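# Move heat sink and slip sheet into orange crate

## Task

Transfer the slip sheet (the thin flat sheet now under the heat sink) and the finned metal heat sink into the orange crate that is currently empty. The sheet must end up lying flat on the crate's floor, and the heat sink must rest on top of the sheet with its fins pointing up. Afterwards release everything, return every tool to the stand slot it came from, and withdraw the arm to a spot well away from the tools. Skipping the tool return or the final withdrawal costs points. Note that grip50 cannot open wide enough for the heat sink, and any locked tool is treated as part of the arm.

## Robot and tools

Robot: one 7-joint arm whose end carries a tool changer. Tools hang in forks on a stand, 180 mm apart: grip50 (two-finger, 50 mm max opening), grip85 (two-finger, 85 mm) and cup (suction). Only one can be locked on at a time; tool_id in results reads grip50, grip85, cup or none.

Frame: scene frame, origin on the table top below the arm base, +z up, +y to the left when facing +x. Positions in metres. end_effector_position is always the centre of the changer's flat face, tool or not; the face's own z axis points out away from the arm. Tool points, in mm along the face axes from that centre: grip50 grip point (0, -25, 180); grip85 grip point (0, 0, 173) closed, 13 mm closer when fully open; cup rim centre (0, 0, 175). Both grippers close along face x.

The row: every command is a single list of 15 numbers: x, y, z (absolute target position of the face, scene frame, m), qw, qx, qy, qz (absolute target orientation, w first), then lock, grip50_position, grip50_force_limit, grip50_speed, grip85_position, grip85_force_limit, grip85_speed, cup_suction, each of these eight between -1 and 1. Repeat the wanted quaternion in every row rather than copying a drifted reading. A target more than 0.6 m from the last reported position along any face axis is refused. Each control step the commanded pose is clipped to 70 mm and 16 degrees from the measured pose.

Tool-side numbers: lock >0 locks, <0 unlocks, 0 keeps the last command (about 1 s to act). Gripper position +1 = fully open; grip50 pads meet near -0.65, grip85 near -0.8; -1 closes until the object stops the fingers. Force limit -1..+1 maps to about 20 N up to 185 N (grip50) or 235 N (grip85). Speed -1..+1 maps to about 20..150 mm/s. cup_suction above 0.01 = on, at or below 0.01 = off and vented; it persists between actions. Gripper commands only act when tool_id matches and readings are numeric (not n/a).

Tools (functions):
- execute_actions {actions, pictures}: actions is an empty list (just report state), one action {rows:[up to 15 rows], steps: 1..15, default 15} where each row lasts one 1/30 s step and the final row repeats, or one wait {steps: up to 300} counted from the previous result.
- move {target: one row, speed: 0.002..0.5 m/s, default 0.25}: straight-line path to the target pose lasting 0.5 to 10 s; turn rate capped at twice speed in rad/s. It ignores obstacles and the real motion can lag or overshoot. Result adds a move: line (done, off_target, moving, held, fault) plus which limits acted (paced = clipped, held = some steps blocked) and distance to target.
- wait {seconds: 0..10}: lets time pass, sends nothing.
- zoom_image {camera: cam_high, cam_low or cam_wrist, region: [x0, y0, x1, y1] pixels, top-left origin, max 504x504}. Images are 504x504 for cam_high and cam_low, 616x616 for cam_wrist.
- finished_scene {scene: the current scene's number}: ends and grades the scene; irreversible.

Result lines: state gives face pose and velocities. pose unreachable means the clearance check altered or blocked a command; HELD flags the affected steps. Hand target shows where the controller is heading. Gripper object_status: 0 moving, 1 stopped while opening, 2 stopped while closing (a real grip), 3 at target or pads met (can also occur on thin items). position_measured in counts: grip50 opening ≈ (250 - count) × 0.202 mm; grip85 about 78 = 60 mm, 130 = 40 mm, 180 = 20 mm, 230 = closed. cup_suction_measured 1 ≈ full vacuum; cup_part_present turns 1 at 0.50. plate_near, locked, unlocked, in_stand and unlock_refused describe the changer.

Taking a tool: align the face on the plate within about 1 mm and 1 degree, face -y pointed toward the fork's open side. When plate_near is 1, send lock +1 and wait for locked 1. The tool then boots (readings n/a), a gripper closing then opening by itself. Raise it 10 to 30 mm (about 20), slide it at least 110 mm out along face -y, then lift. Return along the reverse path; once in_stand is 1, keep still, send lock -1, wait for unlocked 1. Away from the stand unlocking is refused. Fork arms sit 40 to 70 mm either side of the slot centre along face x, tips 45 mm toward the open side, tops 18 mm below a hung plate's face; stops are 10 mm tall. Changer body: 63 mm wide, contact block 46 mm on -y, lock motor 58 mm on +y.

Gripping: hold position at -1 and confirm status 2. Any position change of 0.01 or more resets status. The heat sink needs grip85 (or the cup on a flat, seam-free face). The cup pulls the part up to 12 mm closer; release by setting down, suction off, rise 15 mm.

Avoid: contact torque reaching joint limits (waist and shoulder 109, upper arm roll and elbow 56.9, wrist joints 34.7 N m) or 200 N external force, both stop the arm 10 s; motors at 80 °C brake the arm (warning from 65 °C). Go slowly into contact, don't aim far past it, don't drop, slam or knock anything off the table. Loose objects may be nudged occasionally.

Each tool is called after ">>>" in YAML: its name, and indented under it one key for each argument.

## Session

>>> execute_actions:
  actions: []

Scene clock: 0.00 s of 12600.00 s.
end_effector_position=(+0.4429, +0.0095, +0.3910) locked=0 unlocked=1 plate_near=0 in_stand=0 unlock_refused=0 tool_id=none grip50_position_measured=n/a grip50_object_status=n/a grip85_position_measured=n/a grip85_object_status=n/a cup_suction_measured=n/a cup_part_present=n/a end_effector_quat_wxyz=(-0.003, +1.000, +0.009, -0.001) end_effector_velocity=(+0.000, -0.000, -0.000) end_effector_angular_velocity=(-0.000, -0.000, -0.000)
Joint positions: [ 0.213 -0.105  0.05   2.363 -0.006  0.906  0.269]
Joint velocities: [-0.    -0.001 -0.    -0.    -0.     0.001  0.   ]
Motor temperatures (°C, as the motors report them): [31 31 36 35 33 39 35]
Hand target: +0.443, +0.009, +0.391; -0.003, +1.000, +0.009, -0.001

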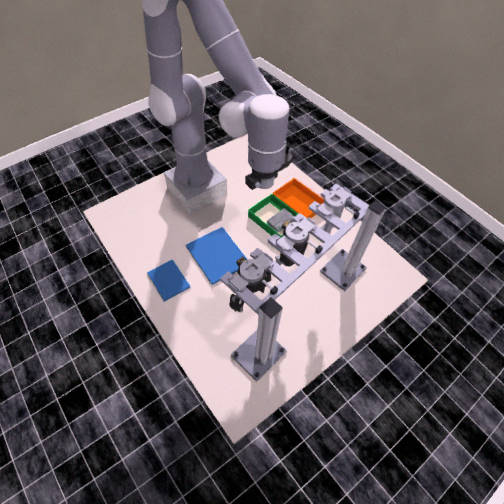

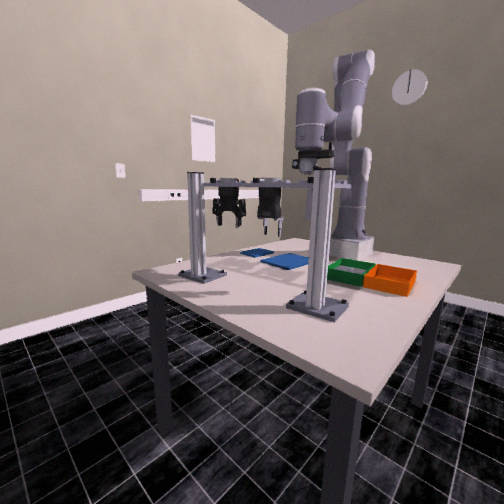

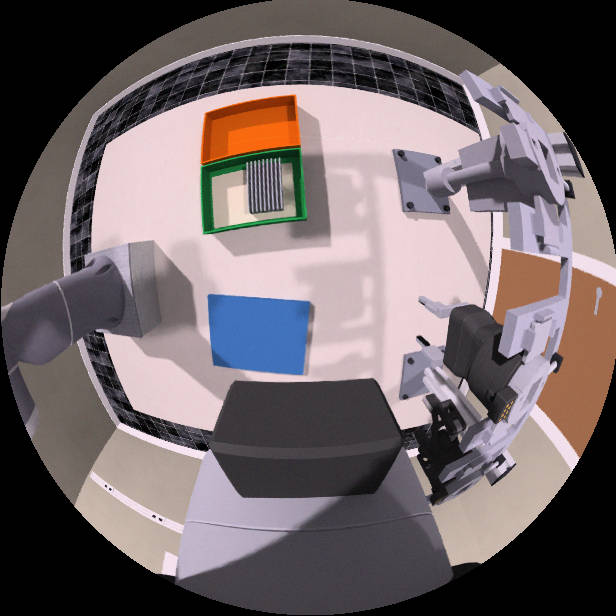

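>>> move:
  target: [0.62,-0.17,0.44,0,0.6794,0.7337,0,0,0,0,0,0,0,0,0]

Scene clock: 5.47 s of 12600.00 s.
end_effector_position=(+0.6204, -0.1700, +0.4408) locked=0 unlocked=1 plate_near=0 in_stand=0 unlock_refused=0 tool_id=none grip50_position_measured=n/a grip50_object_status=n/a grip85_position_measured=n/a grip85_object_status=n/a cup_suction_measured=n/a cup_part_present=n/a end_effector_quat_wxyz=(+0.001, +0.679, +0.734, -0.000) end_effector_velocity=(+0.000, +0.000, +0.000) end_effector_angular_velocity=(+0.000, -0.001, +0.000)
Joint positions: [-0.145 -0.442  0.043  1.714 -0.027  0.595 -1.72 ]
Joint velocities: [ 0.001  0.     0.    -0.     0.     0.001  0.   ]
Motor temperatures (°C, as the motors report them): [31 31 36 35 33 39 35]
Hand target: +0.620, -0.170, +0.441; +0.001, +0.679, +0.734, -0.000
Off the commanded pose: 0.001 m, 0 deg.
move: done

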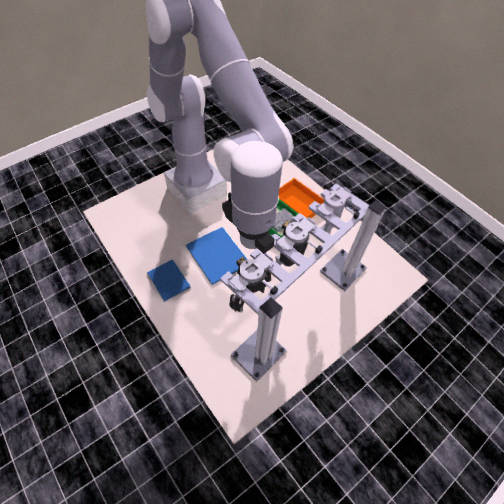

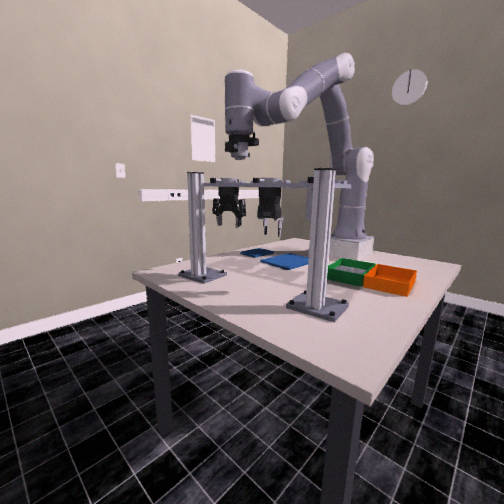

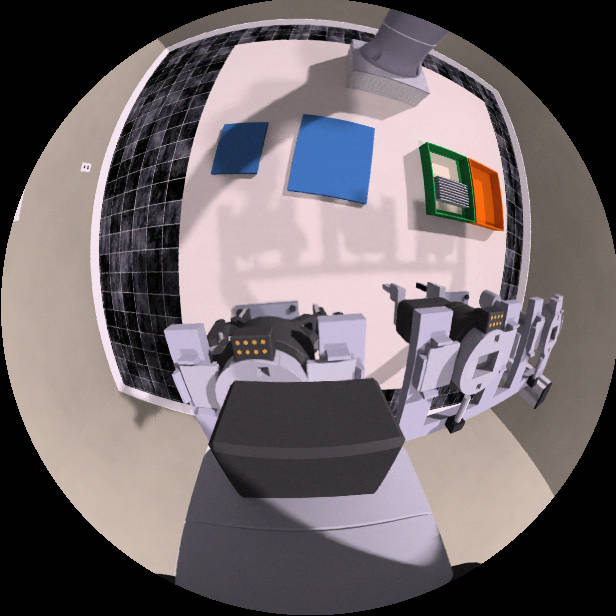

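>>> move:
  target: [0.657,-0.201,0.40,0,0.6794,0.7337,0,0,0,0,0,0,0,0,0]
  speed: 0.15

>>> zoom_image:
  camera: "cam_wrist"
  region: [158,250,458,400]

Scene clock: 7.40 s of 12600.00 s.
end_effector_position=(+0.6572, -0.2011, +0.4000) locked=0 unlocked=1 plate_near=0 in_stand=0 unlock_refused=0 tool_id=none grip50_position_measured=n/a grip50_object_status=n/a grip85_position_measured=n/a grip85_object_status=n/a cup_suction_measured=n/a cup_part_present=n/a end_effector_quat_wxyz=(-0.000, +0.680, +0.734, -0.000) end_effector_velocity=(+0.000, +0.001, +0.001) end_effector_angular_velocity=(-0.000, -0.001, +0.001)
Joint positions: [-0.169 -0.59   0.024  1.59  -0.018  0.619 -1.767]
Joint velocities: [ 0.001  0.001  0.     0.     0.     0.    -0.   ]
Motor temperatures (°C, as the motors report them): [31 31 36 35 33 39 35]
Hand target: +0.657, -0.201, +0.400; +0.000, +0.680, +0.734, +0.000
Off the commanded pose: 0.000 m, 0 deg.
move: done

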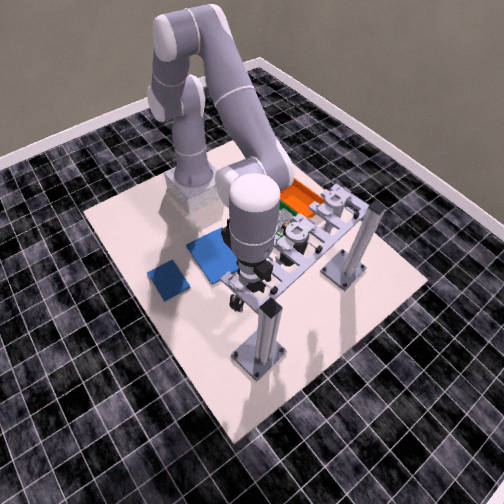

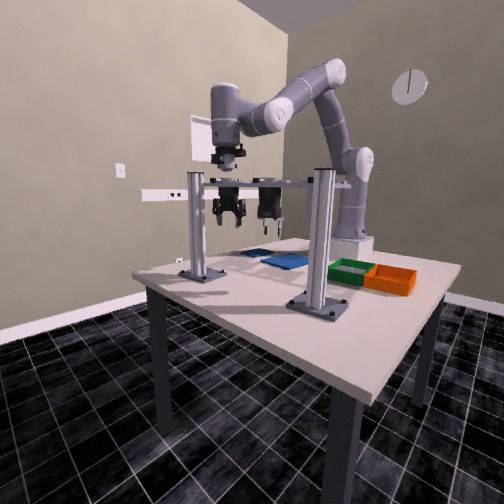

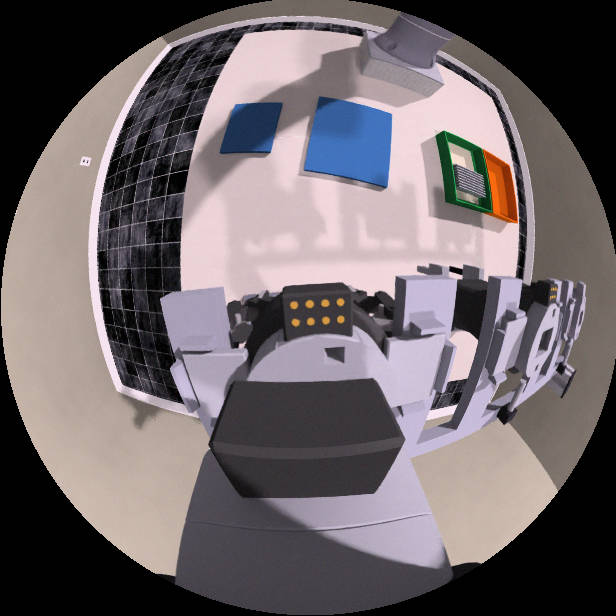

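Region (158, 250, 458, 400) of cam_wrist's 616x616 image, scaled by 1.680, with more detail than that image has.

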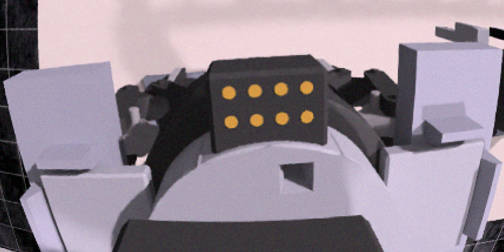

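>>> move:
  target: [0.656,-0.194,0.40,0,0.6554,0.7553,0,0,0,0,0,0,0,0,0]
  speed: 0.1

>>> zoom_image:
  camera: "cam_wrist"
  region: [158,250,458,400]

Scene clock: 8.97 s of 12600.00 s.
end_effector_position=(+0.6560, -0.1940, +0.4000) locked=0 unlocked=1 plate_near=0 in_stand=0 unlock_refused=0 tool_id=none grip50_position_measured=n/a grip50_object_status=n/a grip85_position_measured=n/a grip85_object_status=n/a cup_suction_measured=n/a cup_part_present=n/a end_effector_quat_wxyz=(-0.000, +0.655, +0.755, +0.000) end_effector_velocity=(-0.000, -0.000, +0.000) end_effector_angular_velocity=(-0.000, -0.000, -0.000)
Joint positions: [-0.169 -0.584  0.036  1.602 -0.027  0.624 -1.816]
Joint velocities: [-0.  0.  0. -0. -0. -0. -0.]
Motor temperatures (°C, as the motors report them): [31 31 36 35 33 39 35]
Hand target: +0.656, -0.194, +0.400; -0.000, +0.655, +0.755, +0.000
Off the commanded pose: 0.000 m, 0 deg.
move: done

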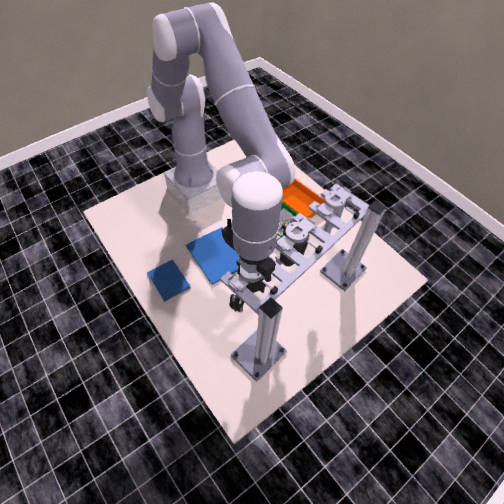

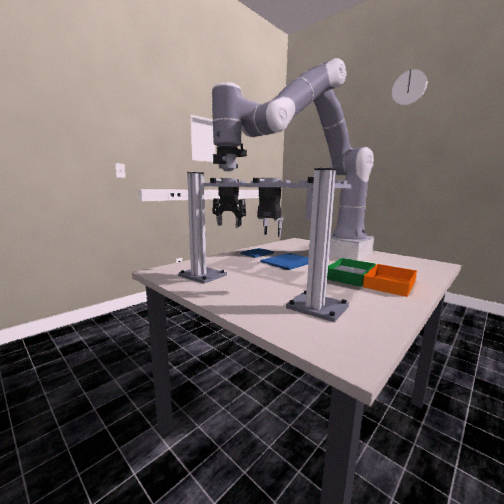

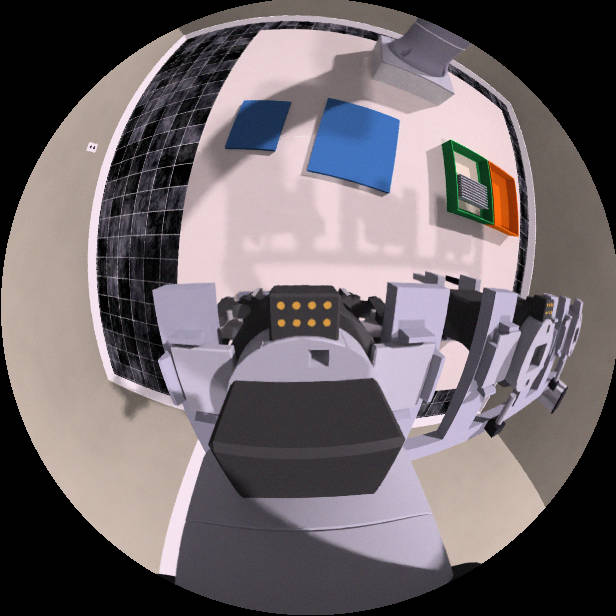

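Region (158, 250, 458, 400) of cam_wrist's 616x616 image, scaled by 1.680, with more detail than that image has.

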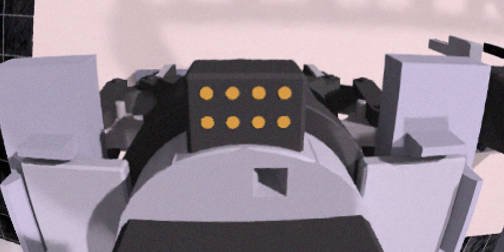

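>>> move:
  target: [0.656,-0.194,0.385,0,0.6554,0.7553,0,0,0,0,0,0,0,0,0]
  speed: 0.03

>>> zoom_image:
  camera: "cam_wrist"
  region: [158,250,458,400]

>>> zoom_image:
  camera: "cam_low"
  region: [180,130,300,230]

Scene clock: 10.67 s of 12600.00 s.
end_effector_position=(+0.6560, -0.1939, +0.3848) locked=0 unlocked=1 plate_near=0 in_stand=0 unlock_refused=0 tool_id=none grip50_position_measured=n/a grip50_object_status=n/a grip85_position_measured=n/a grip85_object_status=n/a cup_suction_measured=n/a cup_part_present=n/a end_effector_quat_wxyz=(-0.000, +0.655, +0.755, +0.000) end_effector_velocity=(+0.000, +0.000, +0.000) end_effector_angular_velocity=(-0.000, -0.000, +0.000)
Joint positions: [-0.168 -0.605  0.035  1.612 -0.027  0.656 -1.816]
Joint velocities: [ 0.  0.  0. -0. -0.  0.  0.]
Motor temperatures (°C, as the motors report them): [31 31 36 35 33 39 35]
Hand target: +0.656, -0.194, +0.385; -0.000, +0.655, +0.755, +0.000
Off the commanded pose: 0.000 m, 0 deg.
move: done

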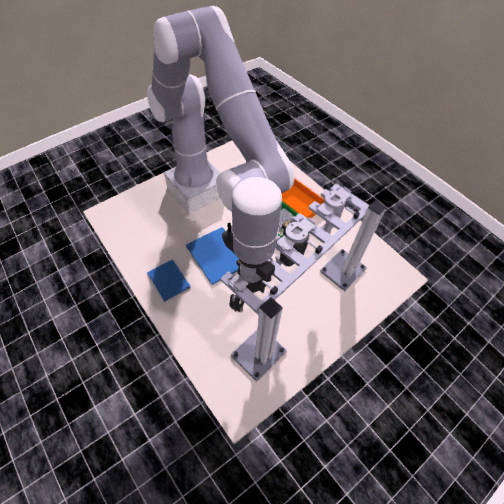

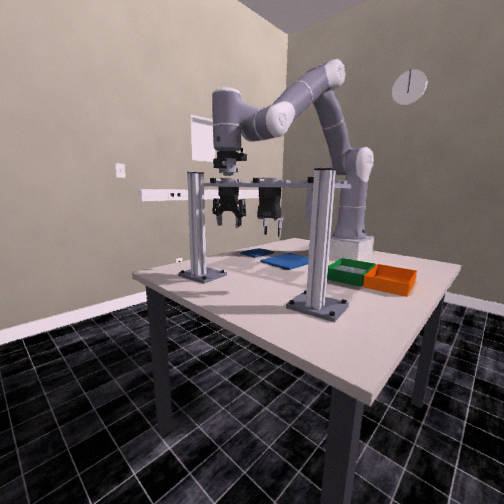

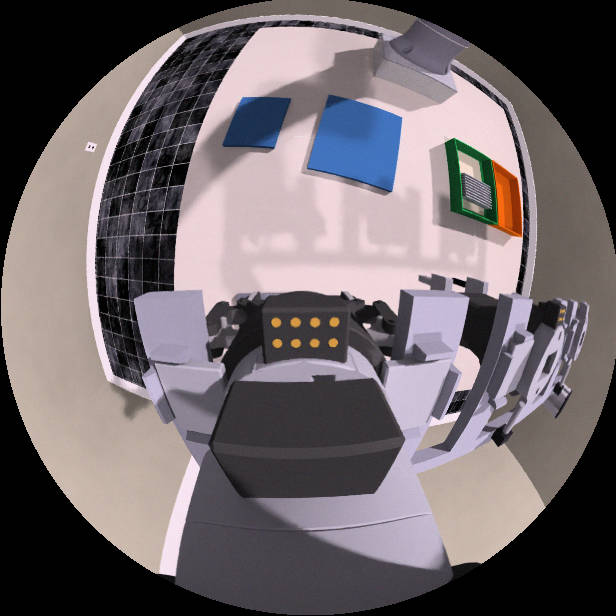

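Region (158, 250, 458, 400) of cam_wrist's 616x616 image, scaled by 1.680, with more detail than that image has.

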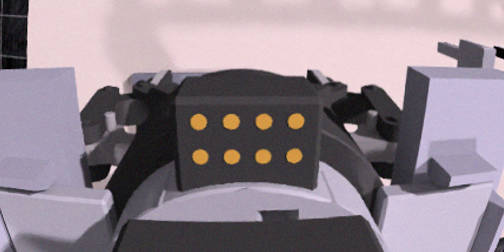

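Region (180, 130, 300, 230) of cam_low's 504x504 image, scaled by 4.200, with more detail than that image has.

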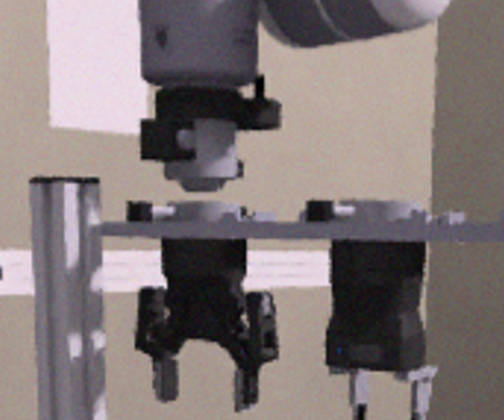

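>>> move:
  target: [0.6566,-0.198,0.374,0,0.6554,0.7553,0,0,0,0,0,0,0,0,0]
  speed: 0.02

>>> zoom_image:
  camera: "cam_wrist"
  region: [158,250,458,400]

Scene clock: 12.63 s of 12600.00 s.
end_effector_position=(+0.6569, -0.1977, +0.3746) locked=0 unlocked=1 plate_near=0 in_stand=0 unlock_refused=0 tool_id=none grip50_position_measured=n/a grip50_object_status=n/a grip85_position_measured=n/a grip85_object_status=n/a cup_suction_measured=n/a cup_part_present=n/a end_effector_quat_wxyz=(+0.000, +0.655, +0.755, +0.000) end_effector_velocity=(+0.000, +0.000, -0.000) end_effector_angular_velocity=(+0.000, -0.001, +0.000)
Joint positions: [-0.172 -0.624  0.034  1.612 -0.027  0.675 -1.822]
Joint velocities: [ 0.    -0.     0.    -0.     0.     0.001  0.   ]
Motor temperatures (°C, as the motors report them): [31 32 36 35 33 39 35]
Hand target: +0.657, -0.198, +0.374; +0.000, +0.655, +0.755, -0.000
Off the commanded pose: 0.001 m, 0 deg.
move: done

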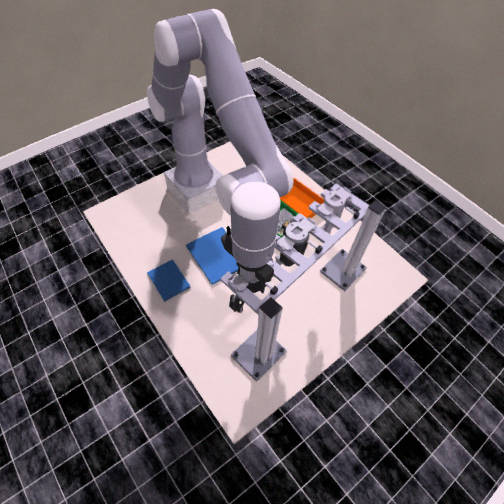

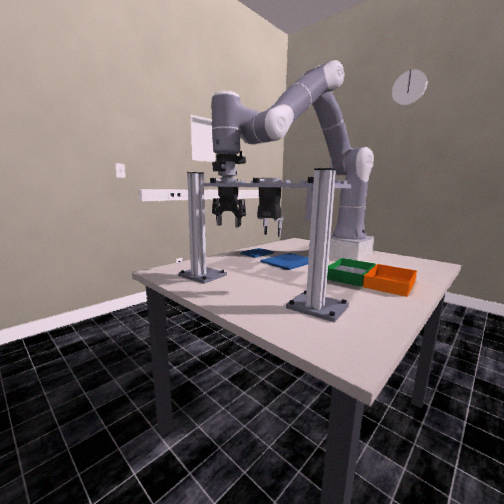

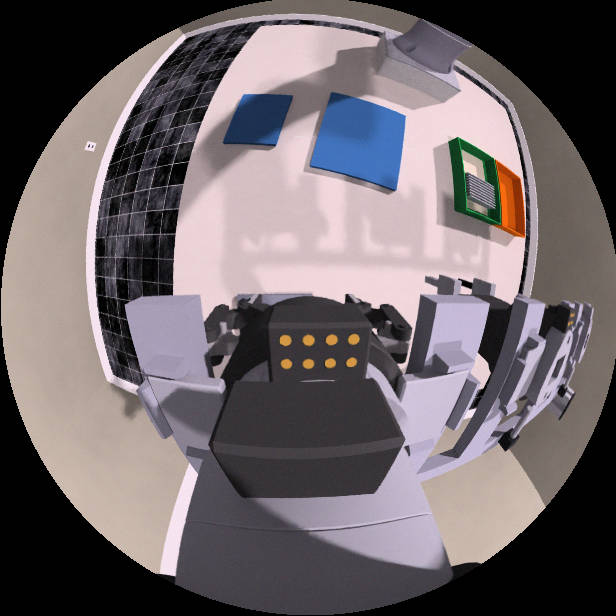

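Region (158, 250, 458, 400) of cam_wrist's 616x616 image, scaled by 1.680, with more detail than that image has.

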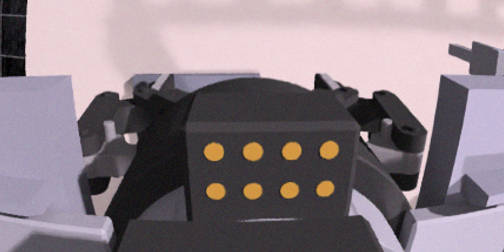

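>>> move:
  target: [0.6522,-0.195,0.372,0,0.6554,0.7553,0,0,0,0,0,0,0,0,0]
  speed: 0.02

>>> zoom_image:
  camera: "cam_wrist"
  region: [158,250,458,400]

Scene clock: 14.10 s of 12600.00 s.
end_effector_position=(+0.6521, -0.1951, +0.3719) locked=0 unlocked=1 plate_near=0 in_stand=0 unlock_refused=0 tool_id=none grip50_position_measured=n/a grip50_object_status=n/a grip85_position_measured=n/a grip85_object_status=n/a cup_suction_measured=n/a cup_part_present=n/a end_effector_quat_wxyz=(-0.000, +0.655, +0.755, -0.000) end_effector_velocity=(-0.000, -0.000, -0.000) end_effector_angular_velocity=(+0.000, +0.000, -0.000)
Joint positions: [-0.17  -0.617  0.034  1.633 -0.028  0.688 -1.818]
Joint velocities: [-0. -0. -0.  0.  0.  0. -0.]
Motor temperatures (°C, as the motors report them): [31 32 36 35 33 39 35]
Hand target: +0.652, -0.195, +0.372; -0.000, +0.655, +0.755, -0.000
Off the commanded pose: 0.000 m, 0 deg.
move: done

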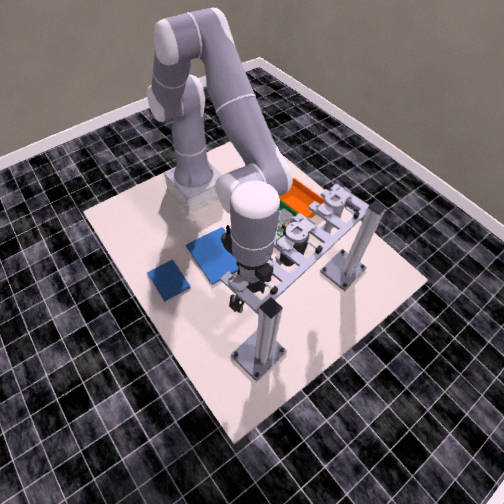

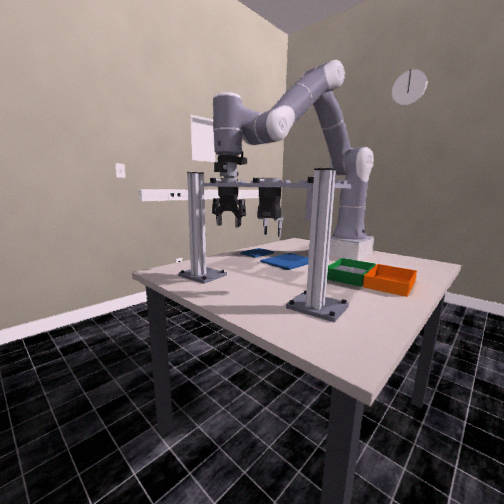

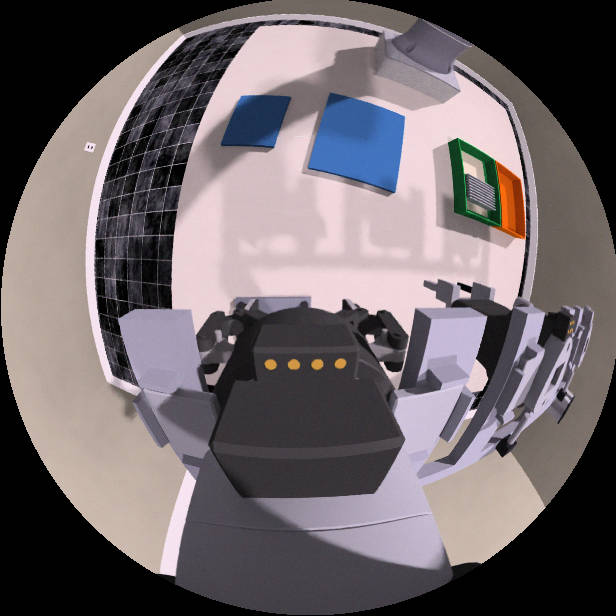

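Region (158, 250, 458, 400) of cam_wrist's 616x616 image, scaled by 1.680, with more detail than that image has.

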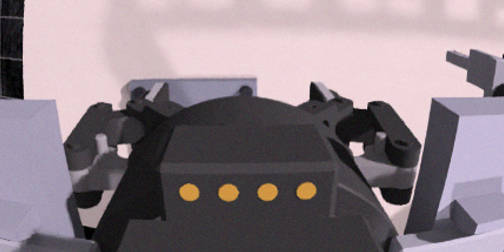

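>>> move:
  target: [0.6528,-0.195,0.3645,0,0.6554,0.7553,0,0,0,0,0,0,0,0,0]
  speed: 0.006

Scene clock: 15.93 s of 12600.00 s.
end_effector_position=(+0.6531, -0.1948, +0.3650) locked=0 unlocked=1 plate_near=1 in_stand=1 unlock_refused=0 tool_id=none grip50_position_measured=n/a grip50_object_status=n/a grip85_position_measured=n/a grip85_object_status=n/a cup_suction_measured=n/a cup_part_present=n/a end_effector_quat_wxyz=(+0.000, +0.655, +0.755, +0.000) end_effector_velocity=(-0.000, -0.000, -0.000) end_effector_angular_velocity=(+0.000, +0.001, -0.000)
Joint positions: [-0.169 -0.629  0.034  1.634 -0.028  0.702 -1.817]
Joint velocities: [-0.    -0.    -0.     0.    -0.    -0.001 -0.   ]
Motor temperatures (°C, as the motors report them): [31 32 36 35 33 39 35]
Hand target: +0.653, -0.195, +0.364; -0.000, +0.655, +0.755, +0.000
Off the commanded pose: 0.001 m, 0 deg.
move: done

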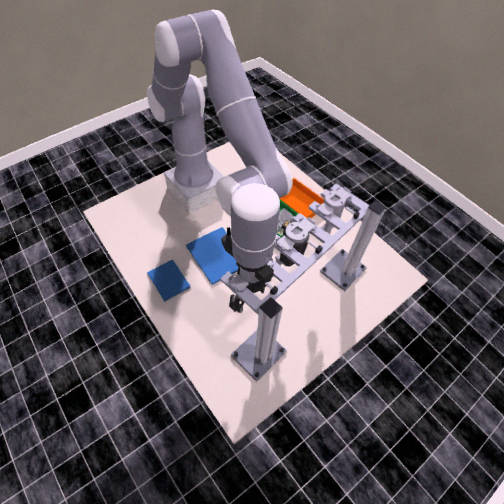

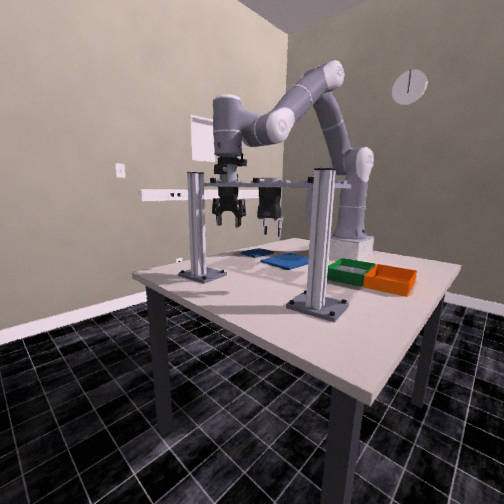

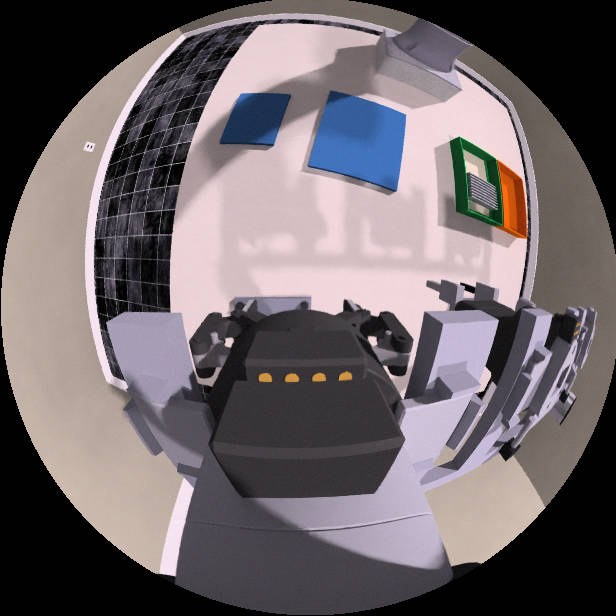

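>>> execute_actions:
  actions:
    - {"rows":[[0.6531,-0.1948,0.3645,0,0.6554,0.7553,0,1,0,0,0,1,0,1,0]],"steps":15}
  pictures: false

>>> execute_actions:
  actions:
    - {"rows":[[0.6531,-0.1948,0.3645,0,0.6554,0.7553,0,1,0,0,0,1,0,1,0]],"steps":15}
  pictures: false

>>> move:
  target: [0.6531,-0.1948,0.385,0,0.6554,0.7553,0,0,0,0,0,1,0,1,0]
  speed: 0.06

>>> move:
  target: [0.529,-0.2124,0.385,0,0.6554,0.7553,0,0,0,0,0,1,0,1,0]
  speed: 0.12

Scene clock: 17.40 s of 12600.00 s.
end_effector_position=(+0.6531, -0.1948, +0.3649) locked=0 unlocked=0 plate_near=1 in_stand=1 unlock_refused=0 tool_id=none grip50_position_measured=n/a grip50_object_status=n/a grip85_position_measured=n/a grip85_object_status=n/a cup_suction_measured=n/a cup_part_present=n/a end_effector_quat_wxyz=(+0.000, +0.655, +0.755, +0.000) end_effector_velocity=(-0.000, -0.000, -0.000) end_effector_angular_velocity=(+0.000, +0.000, +0.001)
Joint positions: [-0.169 -0.629  0.034  1.634 -0.028  0.702 -1.817]
Joint velocities: [-0.    -0.     0.     0.     0.     0.    -0.001]
Motor temperatures (°C, as the motors report them): [31 32 36 35 33 39 35]
Hand target: +0.653, -0.195, +0.364; +0.000, +0.655, +0.755, +0.000
Off the commanded pose: 0.000 m, 0 deg.
Steps of this call (steps 1 to 29: nothing new was sent; steps 30 to 44: all 15 steps of this action). Readings (end_effector_position | what the end effector reports):
30: (+0.6531, -0.1948, +0.3650) | locked=0 unlocked=0 plate_near=1 in_stand=1 unlock_refused=0 tool_id=none grip50_position_measured=n/a grip50_object_status=n/a grip85_position_measured=n/a grip85_object_status=n/a cup_suction_measured=n/a cup_part_present=n/a
31: (+0.6532, -0.1947, +0.3649) | locked=0 unlocked=0 plate_near=1 in_stand=1 unlock_refused=0 tool_id=none grip50_position_measured=n/a grip50_object_status=n/a grip85_position_measured=n/a grip85_object_status=n/a cup_suction_measured=n/a cup_part_present=n/a
33: (+0.6531, -0.1948, +0.3649) | locked=0 unlocked=0 plate_near=1 in_stand=1 unlock_refused=0 tool_id=none grip50_position_measured=n/a grip50_object_status=n/a grip85_position_measured=n/a grip85_object_status=n/a cup_suction_measured=n/a cup_part_present=n/a
37: (+0.6531, -0.1948, +0.3649) | locked=0 unlocked=0 plate_near=1 in_stand=1 unlock_refused=0 tool_id=none grip50_position_measured=n/a grip50_object_status=n/a grip85_position_measured=n/a grip85_object_status=n/a cup_suction_measured=n/a cup_part_present=n/a
44: the state above

Scene clock: 17.90 s of 12600.00 s.
end_effector_position=(+0.6532, -0.1949, +0.3650) locked=1 unlocked=0 plate_near=1 in_stand=1 unlock_refused=0 tool_id=grip85 grip50_position_measured=n/a grip50_object_status=n/a grip85_position_measured=n/a grip85_object_status=n/a cup_suction_measured=n/a cup_part_present=n/a end_effector_quat_wxyz=(+0.000, +0.656, +0.755, +0.000) end_effector_velocity=(-0.000, +0.000, -0.000) end_effector_angular_velocity=(-0.000, +0.000, +0.000)
Joint positions: [-0.169 -0.629  0.034  1.634 -0.029  0.701 -1.817]
Joint velocities: [ 0.  0.  0.  0. -0. -0.  0.]
Motor temperatures (°C, as the motors report them): [31 32 36 35 33 39 35]
Hand target: +0.653, -0.195, +0.364; +0.000, +0.655, +0.755, -0.000
Off the commanded pose: 0.001 m, 0 deg.
Steps of this call (steps 1 to 15: all 15 steps of this action). Readings (end_effector_position | what the end effector reports):
1: (+0.6531, -0.1948, +0.3649) | locked=0 unlocked=0 plate_near=1 in_stand=1 unlock_refused=0 tool_id=none grip50_position_measured=n/a grip50_object_status=n/a grip85_position_measured=n/a grip85_object_status=n/a cup_suction_measured=n/a cup_part_present=n/a
2: (+0.6531, -0.1948, +0.3649) | locked=0 unlocked=0 plate_near=1 in_stand=1 unlock_refused=0 tool_id=none grip50_position_measured=n/a grip50_object_status=n/a grip85_position_measured=n/a grip85_object_status=n/a cup_suction_measured=n/a cup_part_present=n/a
4: (+0.6531, -0.1948, +0.3649) | locked=0 unlocked=0 plate_near=1 in_stand=1 unlock_refused=0 tool_id=none grip50_position_measured=n/a grip50_object_status=n/a grip85_position_measured=n/a grip85_object_status=n/a cup_suction_measured=n/a cup_part_present=n/a
8: (+0.6531, -0.1948, +0.3648) | locked=0 unlocked=0 plate_near=1 in_stand=1 unlock_refused=0 tool_id=none grip50_position_measured=n/a grip50_object_status=n/a grip85_position_measured=n/a grip85_object_status=n/a cup_suction_measured=n/a cup_part_present=n/a
15: the state above

Scene clock: 18.83 s of 12600.00 s.
end_effector_position=(+0.6531, -0.1949, +0.3852) locked=1 unlocked=0 plate_near=1 in_stand=0 unlock_refused=0 tool_id=grip85 grip50_position_measured=n/a grip50_object_status=n/a grip85_position_measured=n/a grip85_object_status=n/a cup_suction_measured=n/a cup_part_present=n/a end_effector_quat_wxyz=(+0.000, +0.655, +0.755, -0.000) end_effector_velocity=(+0.000, +0.000, -0.000) end_effector_angular_velocity=(-0.000, -0.000, +0.001)
Joint positions: [-0.171 -0.599  0.036  1.622 -0.028  0.66  -1.817]
Joint velocities: [ 0. -0.  0. -0. -0.  0. -0.]
Motor temperatures (°C, as the motors report them): [31 32 36 35 33 39 35]
Hand target: +0.653, -0.195, +0.385; +0.000, +0.655, +0.755, -0.000
Off the commanded pose: 0.000 m, 0 deg.
move: done

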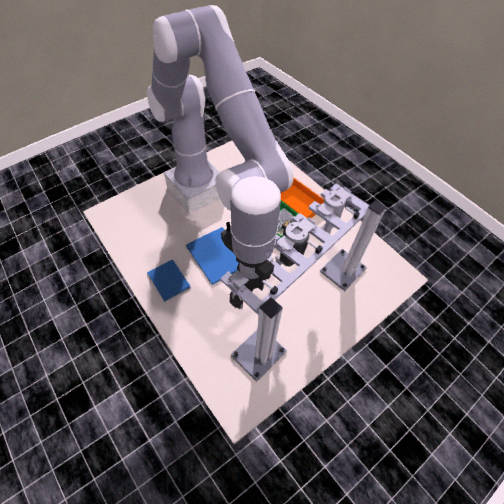

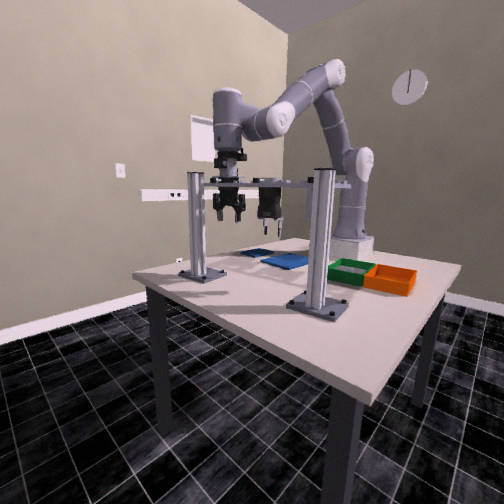

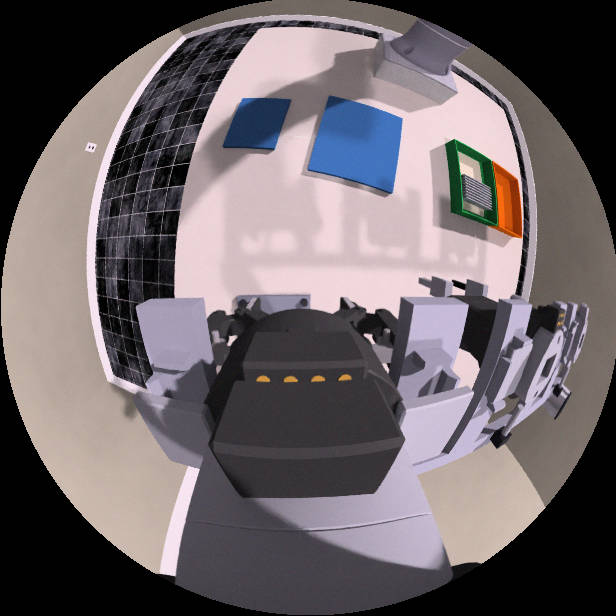

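Scene clock: 20.17 s of 12600.00 s.
end_effector_position=(+0.5291, -0.2129, +0.3846) locked=1 unlocked=0 plate_near=1 in_stand=0 unlock_refused=0 tool_id=grip85 grip50_position_measured=n/a grip50_object_status=n/a grip85_position_measured=n/a grip85_object_status=n/a cup_suction_measured=n/a cup_part_present=n/a end_effector_quat_wxyz=(+0.000, +0.655, +0.755, -0.000) end_effector_velocity=(+0.000, +0.000, -0.000) end_effector_angular_velocity=(+0.000, +0.000, +0.001)
Joint positions: [-0.235 -0.377  0.036  1.999 -0.023  0.814 -1.879]
Joint velocities: [ 0.001 -0.001  0.    -0.     0.     0.     0.   ]
Motor temperatures (°C, as the motors report them): [31 32 36 36 33 39 35]
Hand target: +0.529, -0.213, +0.385; +0.000, +0.655, +0.755, -0.000
Off the commanded pose: 0.001 m, 0 deg.
move: done

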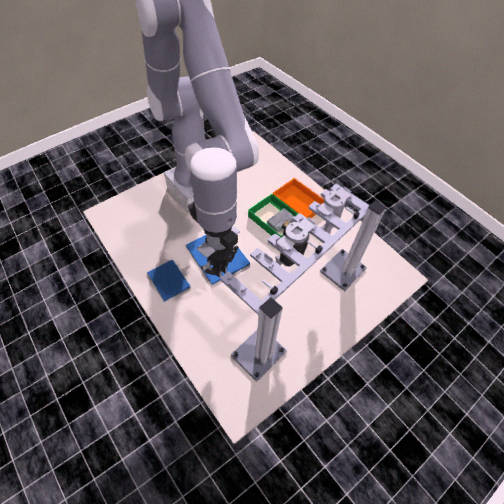

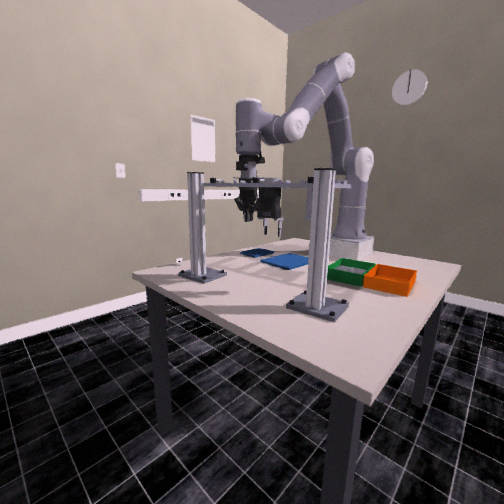

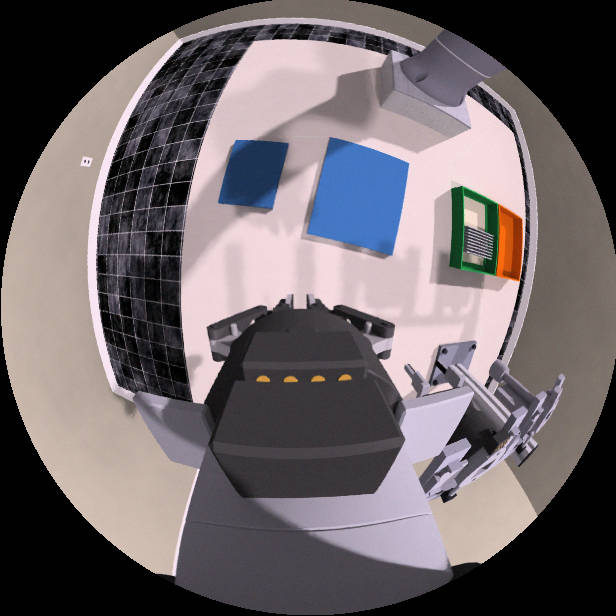

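>>> move:
  target: [0.365,0.189,0.29,0,1,0,0,0,0,0,0,1,0,1,0]

Scene clock: 25.03 s of 12600.00 s.
end_effector_position=(+0.3636, +0.1900, +0.2892) locked=1 unlocked=0 plate_near=1 in_stand=0 unlock_refused=0 tool_id=grip85 grip50_position_measured=n/a grip50_object_status=n/a grip85_position_measured=3 grip85_object_status=3 cup_suction_measured=n/a cup_part_present=n/a end_effector_quat_wxyz=(-0.003, +1.000, -0.000, -0.002) end_effector_velocity=(+0.000, -0.001, +0.000) end_effector_angular_velocity=(-0.000, -0.000, -0.002)
Joint positions: [ 0.742 -0.353  0.003  2.507 -0.009  1.295  0.772]
Joint velocities: [-0.002  0.    -0.    -0.    -0.    -0.     0.001]
Motor temperatures (°C, as the motors report them): [31 32 36 36 33 39 35]
Hand target: +0.364, +0.190, +0.289; -0.003, +1.000, -0.000, -0.002
Off the commanded pose: 0.002 m, 0 deg.
move: done

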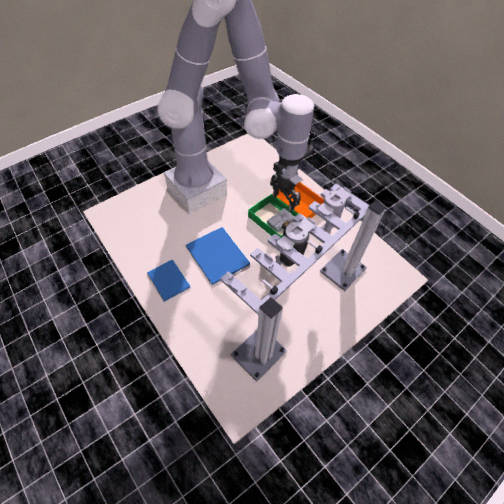

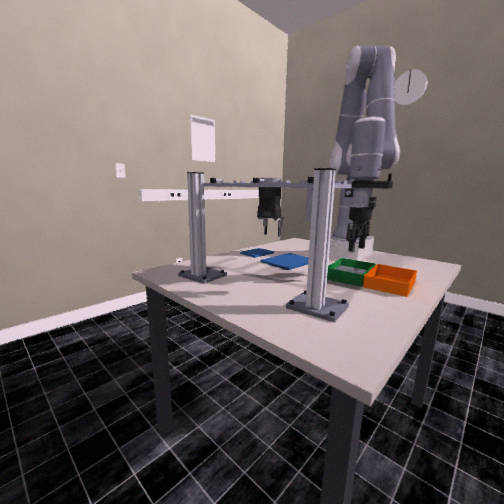

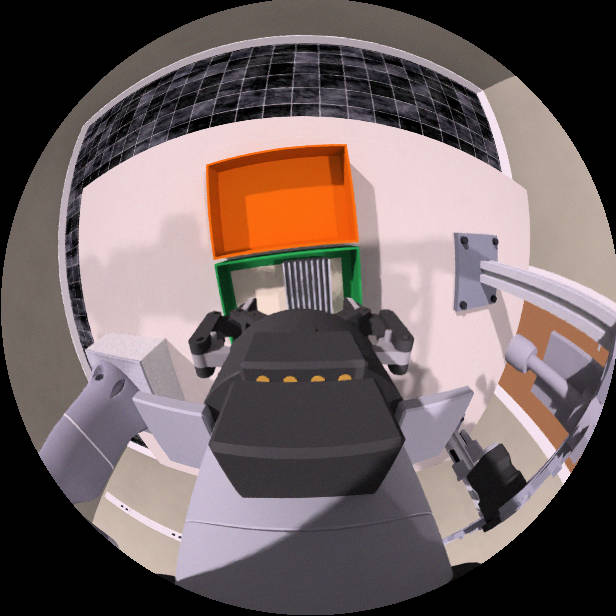

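>>> zoom_image:
  camera: "cam_wrist"
  region: [190,130,410,340]

Region (190, 130, 410, 340) of cam_wrist's 616x616 image, scaled by 2.291, with more detail than that image has; it fills the top 481 rows of this view, and the rest is white.

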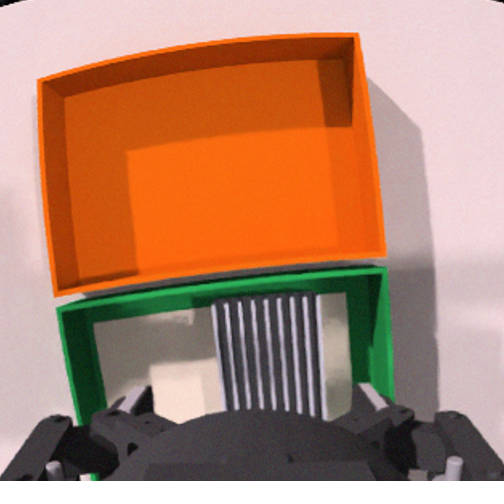

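>>> move:
  target: [0.376,0.182,0.27,0,0.9981,0.061,0,0,0,0,0,0.6,0,0.5,0]
  speed: 0.1

>>> zoom_image:
  camera: "cam_wrist"
  region: [190,130,410,340]

Scene clock: 29.73 s of 12600.00 s.
end_effector_position=(+0.3761, +0.1819, +0.2699) locked=1 unlocked=0 plate_near=1 in_stand=0 unlock_refused=0 tool_id=grip85 grip50_position_measured=n/a grip50_object_status=n/a grip85_position_measured=53 grip85_object_status=3 cup_suction_measured=n/a cup_part_present=n/a end_effector_quat_wxyz=(+0.000, +0.998, +0.061, +0.000) end_effector_velocity=(+0.000, +0.000, +0.000) end_effector_angular_velocity=(+0.001, -0.001, +0.000)
Joint positions: [ 0.696 -0.429  0.004  2.49  -0.047  1.353  0.642]
Joint velocities: [ 0.     0.001  0.     0.     0.     0.001 -0.   ]
Motor temperatures (°C, as the motors report them): [31 32 36 36 33 39 35]
Hand target: +0.376, +0.182, +0.270; +0.000, +0.998, +0.061, +0.000
Off the commanded pose: 0.000 m, 0 deg.
move: done

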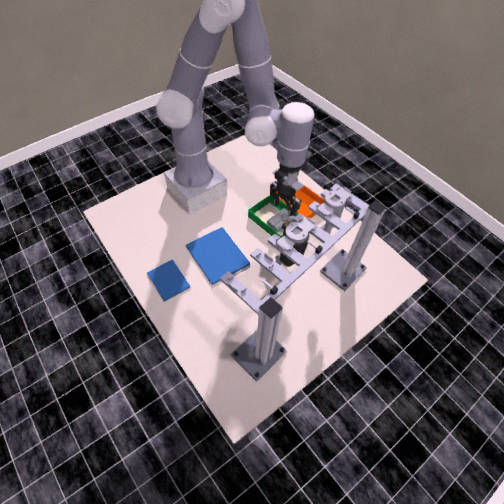

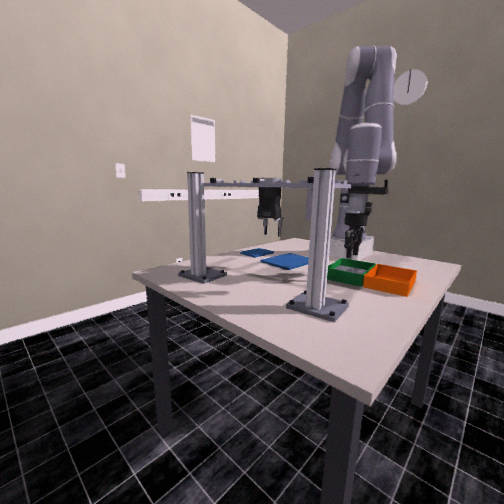

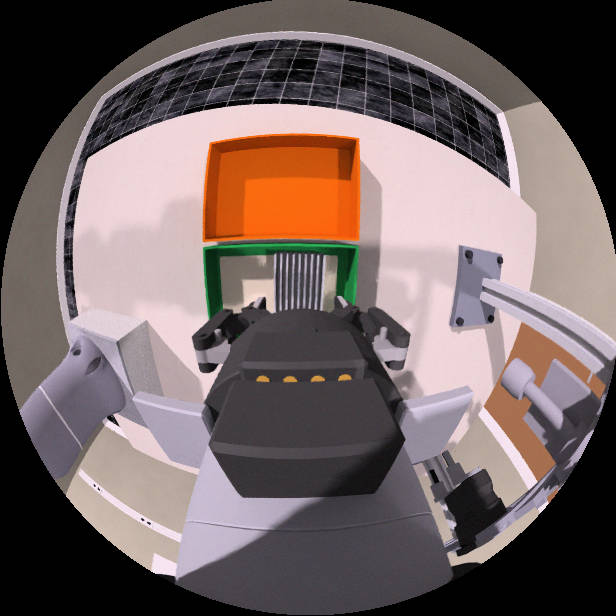

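Region (190, 130, 410, 340) of cam_wrist's 616x616 image, scaled by 2.291, with more detail than that image has; it fills the top 481 rows of this view, and the rest is white.

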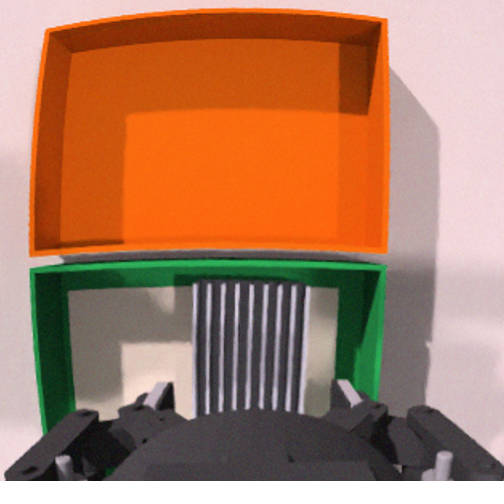

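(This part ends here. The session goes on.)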